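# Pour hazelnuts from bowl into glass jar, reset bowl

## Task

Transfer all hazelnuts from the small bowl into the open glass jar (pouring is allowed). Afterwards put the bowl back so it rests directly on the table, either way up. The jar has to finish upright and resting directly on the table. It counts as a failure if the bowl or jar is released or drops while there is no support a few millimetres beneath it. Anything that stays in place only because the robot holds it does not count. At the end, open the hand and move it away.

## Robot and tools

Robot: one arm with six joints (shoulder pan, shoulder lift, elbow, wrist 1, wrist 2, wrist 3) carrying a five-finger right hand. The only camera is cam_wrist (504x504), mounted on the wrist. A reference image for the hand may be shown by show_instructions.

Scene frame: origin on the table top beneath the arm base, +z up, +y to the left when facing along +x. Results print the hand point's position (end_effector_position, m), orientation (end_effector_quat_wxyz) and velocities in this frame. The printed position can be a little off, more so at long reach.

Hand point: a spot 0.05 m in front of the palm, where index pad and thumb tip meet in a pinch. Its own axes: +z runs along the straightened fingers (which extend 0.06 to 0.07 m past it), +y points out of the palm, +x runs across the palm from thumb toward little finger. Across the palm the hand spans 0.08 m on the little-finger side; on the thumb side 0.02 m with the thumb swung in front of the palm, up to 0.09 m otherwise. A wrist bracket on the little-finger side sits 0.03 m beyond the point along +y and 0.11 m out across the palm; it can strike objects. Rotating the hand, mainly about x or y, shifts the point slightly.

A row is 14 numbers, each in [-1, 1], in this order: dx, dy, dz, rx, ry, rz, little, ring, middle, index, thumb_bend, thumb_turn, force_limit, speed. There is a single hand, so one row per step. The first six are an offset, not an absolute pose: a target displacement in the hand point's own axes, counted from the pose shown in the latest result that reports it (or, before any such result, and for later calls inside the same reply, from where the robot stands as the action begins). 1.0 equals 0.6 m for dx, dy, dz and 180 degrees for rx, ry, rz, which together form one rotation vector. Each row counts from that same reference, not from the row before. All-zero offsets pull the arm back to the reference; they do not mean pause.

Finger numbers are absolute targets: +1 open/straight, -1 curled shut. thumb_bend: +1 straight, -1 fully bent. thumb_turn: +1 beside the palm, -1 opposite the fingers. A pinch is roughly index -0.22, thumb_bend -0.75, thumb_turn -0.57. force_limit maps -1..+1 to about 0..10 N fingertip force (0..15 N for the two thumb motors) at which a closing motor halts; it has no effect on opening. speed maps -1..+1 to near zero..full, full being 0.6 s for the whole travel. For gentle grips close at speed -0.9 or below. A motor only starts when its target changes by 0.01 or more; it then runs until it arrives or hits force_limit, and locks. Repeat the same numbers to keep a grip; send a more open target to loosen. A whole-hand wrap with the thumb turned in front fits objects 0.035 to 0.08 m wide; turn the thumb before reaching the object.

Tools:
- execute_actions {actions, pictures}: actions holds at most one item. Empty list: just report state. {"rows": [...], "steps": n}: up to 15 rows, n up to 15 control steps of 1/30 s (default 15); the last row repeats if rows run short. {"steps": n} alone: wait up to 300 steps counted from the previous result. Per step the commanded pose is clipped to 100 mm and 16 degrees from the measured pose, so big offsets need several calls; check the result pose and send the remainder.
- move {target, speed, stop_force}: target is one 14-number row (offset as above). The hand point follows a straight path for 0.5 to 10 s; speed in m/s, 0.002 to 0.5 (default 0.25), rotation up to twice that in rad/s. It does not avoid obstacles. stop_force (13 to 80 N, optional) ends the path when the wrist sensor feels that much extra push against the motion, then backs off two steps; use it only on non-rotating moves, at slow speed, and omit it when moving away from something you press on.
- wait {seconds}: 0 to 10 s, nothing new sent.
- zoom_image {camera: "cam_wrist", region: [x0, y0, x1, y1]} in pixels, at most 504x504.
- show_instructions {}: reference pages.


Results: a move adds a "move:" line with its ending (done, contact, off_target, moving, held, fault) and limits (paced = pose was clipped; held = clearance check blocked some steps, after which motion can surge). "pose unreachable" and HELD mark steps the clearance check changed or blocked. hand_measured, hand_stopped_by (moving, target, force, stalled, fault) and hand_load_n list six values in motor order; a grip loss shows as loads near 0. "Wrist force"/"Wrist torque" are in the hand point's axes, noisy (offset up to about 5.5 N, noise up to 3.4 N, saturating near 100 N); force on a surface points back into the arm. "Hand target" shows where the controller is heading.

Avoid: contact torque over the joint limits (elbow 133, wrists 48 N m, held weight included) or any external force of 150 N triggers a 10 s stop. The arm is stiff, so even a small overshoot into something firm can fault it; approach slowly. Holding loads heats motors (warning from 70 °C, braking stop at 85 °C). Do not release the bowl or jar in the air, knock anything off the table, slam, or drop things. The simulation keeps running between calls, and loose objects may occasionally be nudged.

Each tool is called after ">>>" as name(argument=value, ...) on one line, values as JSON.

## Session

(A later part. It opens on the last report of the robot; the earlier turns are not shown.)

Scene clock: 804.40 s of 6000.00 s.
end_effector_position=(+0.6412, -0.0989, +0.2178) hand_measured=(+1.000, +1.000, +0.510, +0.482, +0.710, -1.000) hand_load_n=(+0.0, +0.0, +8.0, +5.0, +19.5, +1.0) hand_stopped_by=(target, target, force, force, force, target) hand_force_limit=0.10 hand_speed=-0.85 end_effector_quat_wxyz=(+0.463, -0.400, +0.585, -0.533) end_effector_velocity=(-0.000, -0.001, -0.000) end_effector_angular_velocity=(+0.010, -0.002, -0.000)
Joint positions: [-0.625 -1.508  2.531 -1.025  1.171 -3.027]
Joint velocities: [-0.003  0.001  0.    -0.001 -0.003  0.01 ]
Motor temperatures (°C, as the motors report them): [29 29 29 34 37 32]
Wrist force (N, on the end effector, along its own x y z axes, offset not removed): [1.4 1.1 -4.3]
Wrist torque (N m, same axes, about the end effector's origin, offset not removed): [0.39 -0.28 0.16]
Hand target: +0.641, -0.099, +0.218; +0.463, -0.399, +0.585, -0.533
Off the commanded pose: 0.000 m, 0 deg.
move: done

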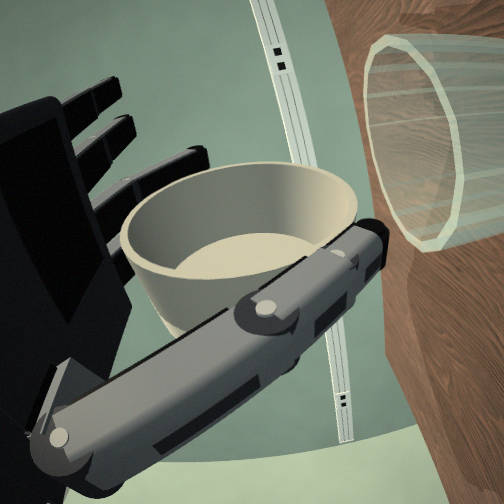

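>>> move(target=[0.013,-0.0016,0,0,0,0.0556,1,1,0.3,-0.9,-1,-1,0.1,-0.85], speed=0.04)

Scene clock: 820.27 s of 6000.00 s.
end_effector_position=(+0.6392, -0.1064, +0.2179) hand_measured=(+1.000, +1.000, +0.510, +0.482, +0.710, -1.000) hand_load_n=(+0.0, +0.0, +8.0, +5.0, +19.5, +1.0) hand_stopped_by=(target, target, force, force, force, target) hand_force_limit=0.10 hand_speed=-0.85 end_effector_quat_wxyz=(+0.507, -0.347, +0.617, -0.491) end_effector_velocity=(+0.000, -0.001, +0.001) end_effector_angular_velocity=(+0.011, -0.005, -0.000)
Joint positions: [-0.671 -1.492  2.537 -1.047  1.125 -2.854]
Joint velocities: [-0.003  0.002 -0.    -0.004 -0.003  0.012]
Motor temperatures (°C, as the motors report them): [29 29 29 34 37 32]
Wrist force (N, on the end effector, along its own x y z axes, offset not removed): [-0.2 1.4 -4.6]
Wrist torque (N m, same axes, about the end effector's origin, offset not removed): [0.51 -0.02 0.08]
Hand target: +0.639, -0.106, +0.218; +0.508, -0.347, +0.617, -0.491
Off the commanded pose: 0.000 m, 0 deg.
After step 90, 10.43 s passed at rest.
move: done

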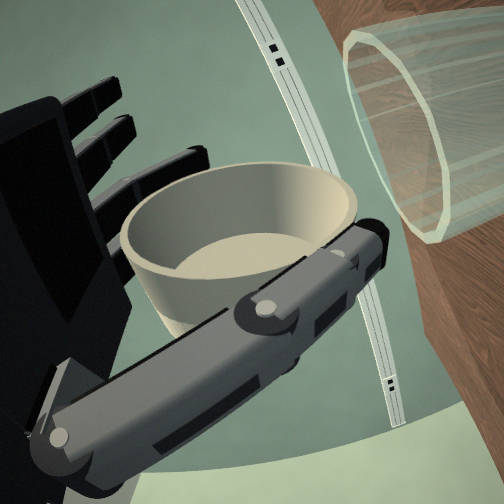

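>>> move(target=[-0.1693,0.0273,-0.0512,0,0,-0.5944,1,1,0.3,-0.9,-1,-1,0.1,-0.85], speed=0.3)

Scene clock: 838.73 s of 6000.00 s.
end_effector_position=(+0.6349, -0.0005, +0.2312) hand_measured=(+1.000, +1.000, +0.510, +0.482, +0.710, -1.000) hand_load_n=(+0.0, +0.0, +8.0, +5.5, +19.5, +2.5) hand_stopped_by=(target, target, force, force, force, target) hand_force_limit=0.10 hand_speed=-0.85 end_effector_quat_wxyz=(+0.092, +0.703, -0.088, +0.700) end_effector_velocity=(-0.000, +0.001, -0.000) end_effector_angular_velocity=(-0.013, +0.003, -0.001)
Joint positions: [-0.095 -1.428  2.477 -1.051  1.701 -4.721]
Joint velocities: [ 0.004  0.004 -0.    -0.004  0.005 -0.014]
Motor temperatures (°C, as the motors report them): [29 29 29 34 37 32]
Wrist force (N, on the end effector, along its own x y z axes, offset not removed): [-0.9 1.8 -2.8]
Wrist torque (N m, same axes, about the end effector's origin, offset not removed): [0.60 -0.21 0.14]
Hand target: +0.635, -0.000, +0.231; +0.093, +0.703, -0.088, +0.700
Off the commanded pose: 0.001 m, 0 deg.
After step 90, 11.77 s passed at rest.
move: done

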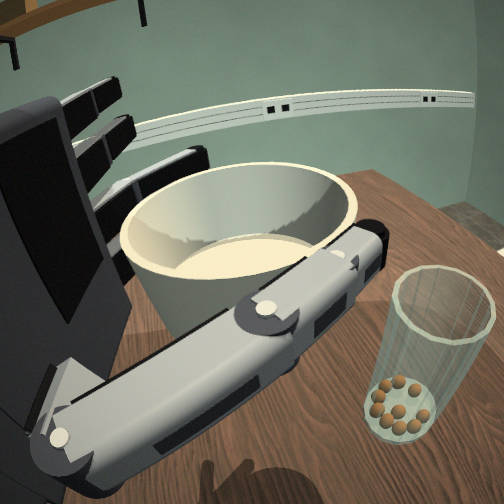

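>>> zoom_image(camera="cam_wrist", region=[345, 355, 455, 455])

Region (345, 355, 455, 455) of cam_wrist's 504x504 image, scaled by 4.582, with more detail than that image has; it fills the top 458 rows of this view, and the rest is white.

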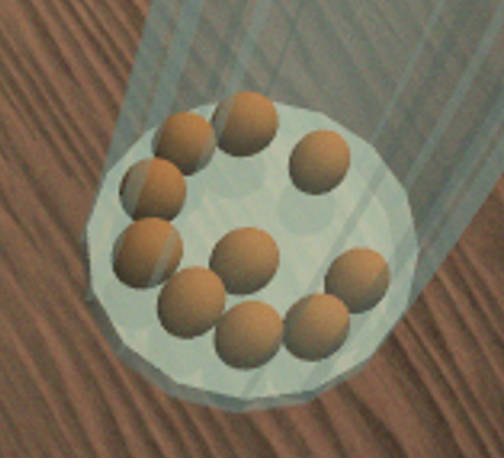

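>>> move(target=[-0.327,-0.1288,-0.0545,0,0,0.003,1,1,0.3,-0.9,-1,-1,0.1,-0.85], speed=0.3)

>>> move(target=[-0.0212,0,0,0,0,0,1,1,0.3,-0.9,-1,-1,0.1,-0.85], speed=0.01, stop_force=13)

Scene clock: 861.13 s of 6000.00 s.
end_effector_position=(+0.6218, +0.0812, +0.0353) hand_measured=(+1.000, +1.000, +0.510, +0.482, +0.710, -1.000) hand_load_n=(+0.0, +0.0, +8.0, +5.5, +19.5, +2.5) hand_stopped_by=(target, target, force, force, force, target) hand_force_limit=0.10 hand_speed=-0.85 end_effector_quat_wxyz=(+0.089, +0.702, -0.091, +0.700) end_effector_velocity=(-0.000, +0.001, -0.003) end_effector_angular_velocity=(-0.001, +0.000, +0.001)
Joint positions: [ 0.116 -0.917  2.449 -1.533  1.911 -4.712]
Joint velocities: [ 0.003  0.007 -0.001 -0.006  0.002 -0.001]
Motor temperatures (°C, as the motors report them): [29 29 29 34 37 32]
Wrist force (N, on the end effector, along its own x y z axes, offset not removed): [-2.2 0.4 -3.2]
Wrist torque (N m, same axes, about the end effector's origin, offset not removed): [0.44 -0.11 0.15]
Hand target: +0.622, +0.081, +0.035; +0.089, +0.702, -0.091, +0.700
Off the commanded pose: 0.001 m, 0 deg.
After step 90, 18.00 s passed at rest.
move: done

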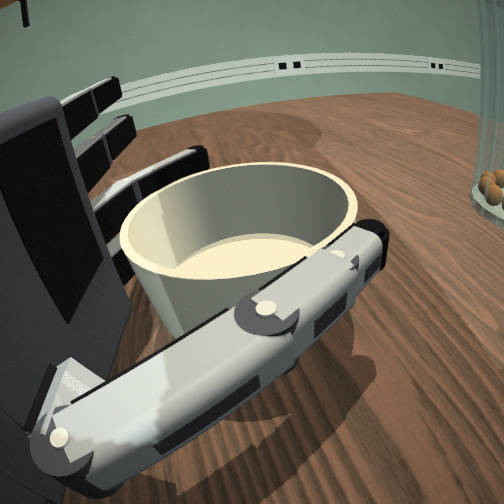

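Scene clock: 862.63 s of 6000.00 s.
end_effector_position=(+0.6218, +0.0813, +0.0229) hand_measured=(+1.000, +1.000, +0.510, +0.482, +0.710, -1.000) hand_load_n=(+0.0, +0.0, +8.0, +5.5, +19.5, +2.5) hand_stopped_by=(target, target, force, force, force, target) hand_force_limit=0.10 hand_speed=-0.85 end_effector_quat_wxyz=(+0.089, +0.702, -0.091, +0.700) end_effector_velocity=(+0.000, -0.000, -0.002) end_effector_angular_velocity=(-0.001, -0.000, -0.001)
Joint positions: [ 0.116 -0.886  2.444 -1.56   1.911 -4.712]
Joint velocities: [-0.     0.006 -0.002 -0.005  0.001 -0.001]
Motor temperatures (°C, as the motors report them): [29 29 29 34 37 32]
Wrist force (N, on the end effector, along its own x y z axes, offset not removed): [0.3 -2.1 -5.5]
Wrist torque (N m, same axes, about the end effector's origin, offset not removed): [0.14 -0.36 0.22]
Hand target: +0.622, +0.081, +0.023; +0.089, +0.702, -0.091, +0.700
Off the commanded pose: 0.000 m, 0 deg.
move: done

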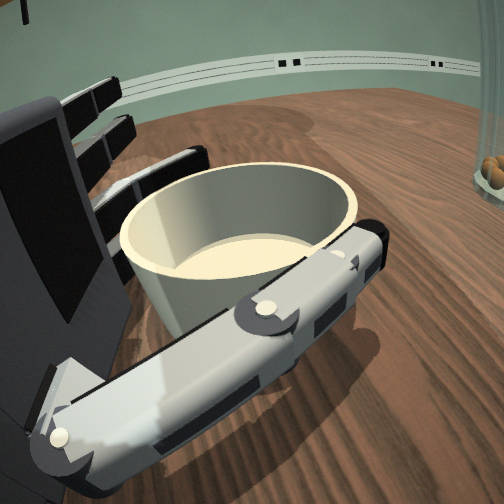

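>>> move(target=[-0.0015,0,0,0,0,0,1,1,0.3,-0.9,-1,-1,0.1,-0.85], speed=0.004, stop_force=13)

>>> execute_actions(actions=[{"rows": [[0,0,0,0,0,0,1,1,1,1,1,-1,0,-0.3]], "steps": 15}], pictures=false)

>>> wait(seconds=0.6)

Scene clock: 873.50 s of 6000.00 s.
end_effector_position=(+0.6218, +0.0813, +0.0220) hand_measured=(+1.000, +1.000, +0.510, +0.482, +0.710, -1.000) hand_load_n=(+0.0, +0.0, +8.0, +5.5, +19.5, +2.5) hand_stopped_by=(target, target, force, force, force, target) hand_force_limit=0.10 hand_speed=-0.85 end_effector_quat_wxyz=(+0.089, +0.702, -0.091, +0.700) end_effector_velocity=(-0.002, +0.000, -0.001) end_effector_angular_velocity=(-0.001, +0.004, +0.000)
Joint positions: [ 0.116 -0.883  2.444 -1.562  1.911 -4.712]
Joint velocities: [ 0.001  0.001  0.002  0.001  0.    -0.   ]
Motor temperatures (°C, as the motors report them): [29 29 29 34 37 32]
Wrist force (N, on the end effector, along its own x y z axes, offset not removed): [-1.1 2.1 -4.5]
Wrist torque (N m, same axes, about the end effector's origin, offset not removed): [0.79 -0.12 0.22]
Hand target: +0.622, +0.081, +0.022; +0.089, +0.702, -0.091, +0.700
Off the commanded pose: 0.000 m, 0 deg.
After step 90, 7.17 s passed at rest.
move: done

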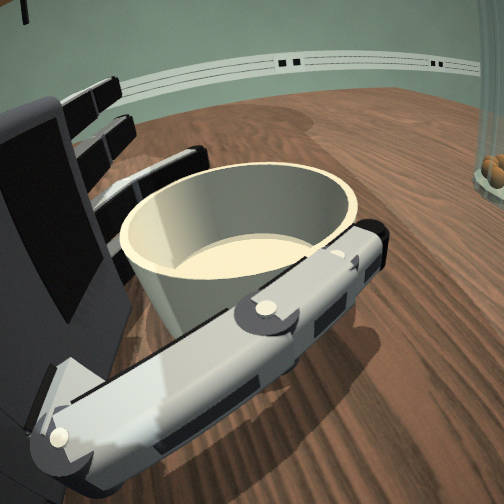

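Scene clock: 874.00 s of 6000.00 s.
end_effector_position=(+0.6218, +0.0813, +0.0220) hand_measured=(+1.000, +1.000, +0.972, +0.946, +0.992, -1.000) hand_load_n=(+0.0, +0.0, +0.0, +0.0, +0.0, +0.0) hand_stopped_by=(target, target, moving, moving, moving, target) hand_force_limit=0.00 hand_speed=-0.30 end_effector_quat_wxyz=(+0.089, +0.702, -0.091, +0.700) end_effector_velocity=(+0.001, -0.000, +0.000) end_effector_angular_velocity=(+0.000, -0.002, -0.001)
Joint positions: [ 0.116 -0.883  2.444 -1.562  1.911 -4.712]
Joint velocities: [-0.    -0.    -0.001 -0.001  0.001  0.   ]
Motor temperatures (°C, as the motors report them): [29 29 29 34 37 32]
Wrist force (N, on the end effector, along its own x y z axes, offset not removed): [4.5 -0.1 -3.6]
Wrist torque (N m, same axes, about the end effector's origin, offset not removed): [0.38 -0.68 0.37]
Hand target: +0.622, +0.081, +0.022; +0.089, +0.702, -0.091, +0.700
Off the commanded pose: 0.000 m, 0 deg.
Steps of this call (steps 1 to 15: all 15 steps of this action). Readings (end_effector_position | what the end effector reports):
1: (+0.6218, +0.0813, +0.0220) | hand_measured=(+1.000, +1.000, +0.510, +0.482, +0.710, -1.000) hand_load_n=(+0.0, +0.0, +8.0, +5.5, +19.5, +2.5) hand_stopped_by=(target, target, moving, moving, moving, target) hand_force_limit=0.00 hand_speed=-0.30
2: (+0.6218, +0.0813, +0.0220) | hand_measured=(+1.000, +1.000, +0.510, +0.482, +0.710, -1.000) hand_load_n=(+0.0, +0.0, +8.0, +5.5, +19.5, +2.5) hand_stopped_by=(target, target, moving, moving, moving, target) hand_force_limit=0.00 hand_speed=-0.30
4: (+0.6218, +0.0813, +0.0220) | hand_measured=(+1.000, +1.000, +0.546, +0.518, +0.726, -1.000) hand_load_n=(+0.0, +0.0, +4.5, +1.5, +8.5, +2.0) hand_stopped_by=(target, target, moving, moving, moving, target) hand_force_limit=0.00 hand_speed=-0.30
8: (+0.6218, +0.0813, +0.0220) | hand_measured=(+1.000, +1.000, +0.700, +0.672, +0.820, -1.000) hand_load_n=(+0.0, +0.0, +0.0, +0.0, +0.0, +0.0) hand_stopped_by=(target, target, moving, moving, moving, target) hand_force_limit=0.00 hand_speed=-0.30
15: the state above

Scene clock: 874.60 s of 6000.00 s.
end_effector_position=(+0.6218, +0.0813, +0.0220) hand_measured=(+1.000, +1.000, +1.000, +1.000, +1.000, -1.000) hand_load_n=(+0.0, +0.0, +0.0, +0.0, +0.0, +0.0) hand_stopped_by=(target, target, target, target, target, target) hand_force_limit=0.00 hand_speed=-0.30 end_effector_quat_wxyz=(+0.089, +0.702, -0.091, +0.700) end_effector_velocity=(-0.000, +0.001, -0.000) end_effector_angular_velocity=(-0.001, +0.001, +0.002)
Joint positions: [ 0.116 -0.883  2.444 -1.562  1.911 -4.712]
Joint velocities: [ 0.001  0.     0.    -0.    -0.001 -0.001]
Motor temperatures (°C, as the motors report them): [29 29 29 34 37 32]
Wrist force (N, on the end effector, along its own x y z axes, offset not removed): [0.9 2.9 -2.7]
Wrist torque (N m, same axes, about the end effector's origin, offset not removed): [0.76 -0.16 0.36]
Hand target: +0.622, +0.081, +0.022; +0.089, +0.702, -0.091, +0.700
Off the commanded pose: 0.000 m, 0 deg.
Steps of this call (steps 1 to 18: nothing new was sent). Readings (end_effector_position | what the end effector reports):
1: (+0.6218, +0.0813, +0.0220) | hand_measured=(+1.000, +1.000, +0.998, +0.984, +1.000, -1.000) hand_load_n=(+0.0, +0.0, +0.0, +0.0, +0.0, +0.0) hand_stopped_by=(target, target, moving, moving, moving, target) hand_force_limit=0.00 hand_speed=-0.30
2: (+0.6218, +0.0813, +0.0220) | hand_measured=(+1.000, +1.000, +1.000, +0.998, +1.000, -1.000) hand_load_n=(+0.0, +0.0, +0.0, +0.0, +0.0, +0.0) hand_stopped_by=(target, target, moving, moving, moving, target) hand_force_limit=0.00 hand_speed=-0.30
4: (+0.6218, +0.0813, +0.0220) | hand_measured=(+1.000, +1.000, +1.000, +1.000, +1.000, -1.000) hand_load_n=(+0.0, +0.0, +0.0, +0.0, +0.0, +0.0) hand_stopped_by=(target, target, target, moving, target, target) hand_force_limit=0.00 hand_speed=-0.30
8: (+0.6218, +0.0813, +0.0220) | hand_measured=(+1.000, +1.000, +1.000, +1.000, +1.000, -1.000) hand_load_n=(+0.0, +0.0, +0.0, +0.0, +0.0, +0.0) hand_stopped_by=(target, target, target, target, target, target) hand_force_limit=0.00 hand_speed=-0.30
18: the state above

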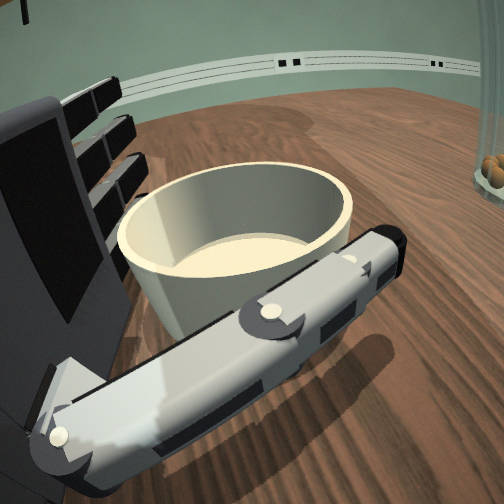

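Released. Retreat diagonally, then up.

>>> move(target=[0.003,-0.033,-0.075,0,0,0,1,1,1,1,1,-1,0,1], speed=0.07)

>>> move(target=[0.33,0,0,0,0,0,1,1,1,1,1,-1,0,1], speed=0.3)

Scene clock: 882.37 s of 6000.00 s.
end_effector_position=(+0.5835, +0.1115, +0.0240) hand_measured=(+1.000, +1.000, +1.000, +1.000, +1.000, -1.000) hand_load_n=(+0.0, +0.0, +0.0, +0.0, +0.0, +0.0) hand_stopped_by=(target, target, target, target, target, target) hand_force_limit=0.00 hand_speed=1.00 end_effector_quat_wxyz=(+0.089, +0.702, -0.091, +0.700) end_effector_velocity=(-0.002, +0.002, +0.000) end_effector_angular_velocity=(-0.001, +0.000, +0.000)
Joint positions: [ 0.206 -0.888  2.477 -1.59   2.002 -4.712]
Joint velocities: [ 0.006 -0.     0.001 -0.001  0.005 -0.001]
Motor temperatures (°C, as the motors report them): [29 29 29 34 37 32]
Wrist force (N, on the end effector, along its own x y z axes, offset not removed): [-0.2 2.5 -5.1]
Wrist torque (N m, same axes, about the end effector's origin, offset not removed): [0.90 -0.05 0.28]
Hand target: +0.583, +0.112, +0.024; +0.089, +0.702, -0.091, +0.700
Off the commanded pose: 0.000 m, 0 deg.
After step 90, 3.63 s passed at rest.
move: done

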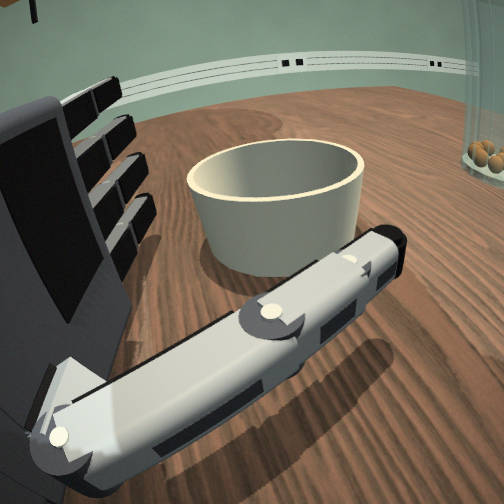

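Scene clock: 883.73 s of 6000.00 s.
end_effector_position=(+0.5838, +0.1106, +0.2213) hand_measured=(+1.000, +1.000, +1.000, +1.000, +1.000, -1.000) hand_load_n=(+0.0, +0.0, +0.0, +0.0, +0.0, +0.0) hand_stopped_by=(target, target, target, target, target, target) hand_force_limit=0.00 hand_speed=1.00 end_effector_quat_wxyz=(+0.089, +0.702, -0.091, +0.700) end_effector_velocity=(+0.000, +0.000, +0.002) end_effector_angular_velocity=(+0.002, +0.002, +0.001)
Joint positions: [ 0.206 -1.4    2.476 -1.077  2.001 -4.712]
Joint velocities: [-0.    -0.007 -0.002  0.012 -0.001  0.002]
Motor temperatures (°C, as the motors report them): [29 29 29 34 37 32]
Wrist force (N, on the end effector, along its own x y z axes, offset not removed): [0.8 -0.2 -1.9]
Wrist torque (N m, same axes, about the end effector's origin, offset not removed): [0.20 -0.32 0.23]
Hand target: +0.584, +0.111, +0.222; +0.089, +0.702, -0.091, +0.700
Off the commanded pose: 0.001 m, 0 deg.
move: done

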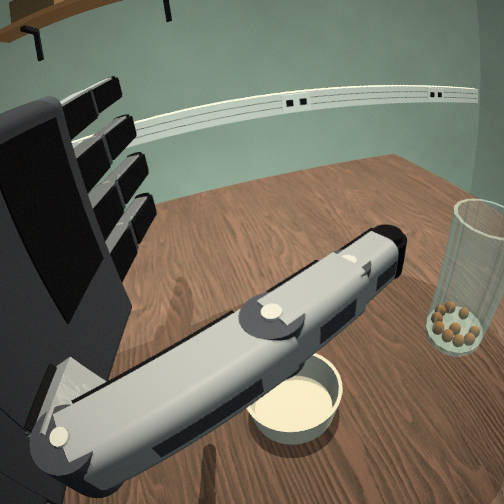

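The bowl is standing on the table, empty. The jar is upright with all 10 nuts in it, and the hand is clear.

>>> finished_scene(scene=2)

The scene is finished: the task was done.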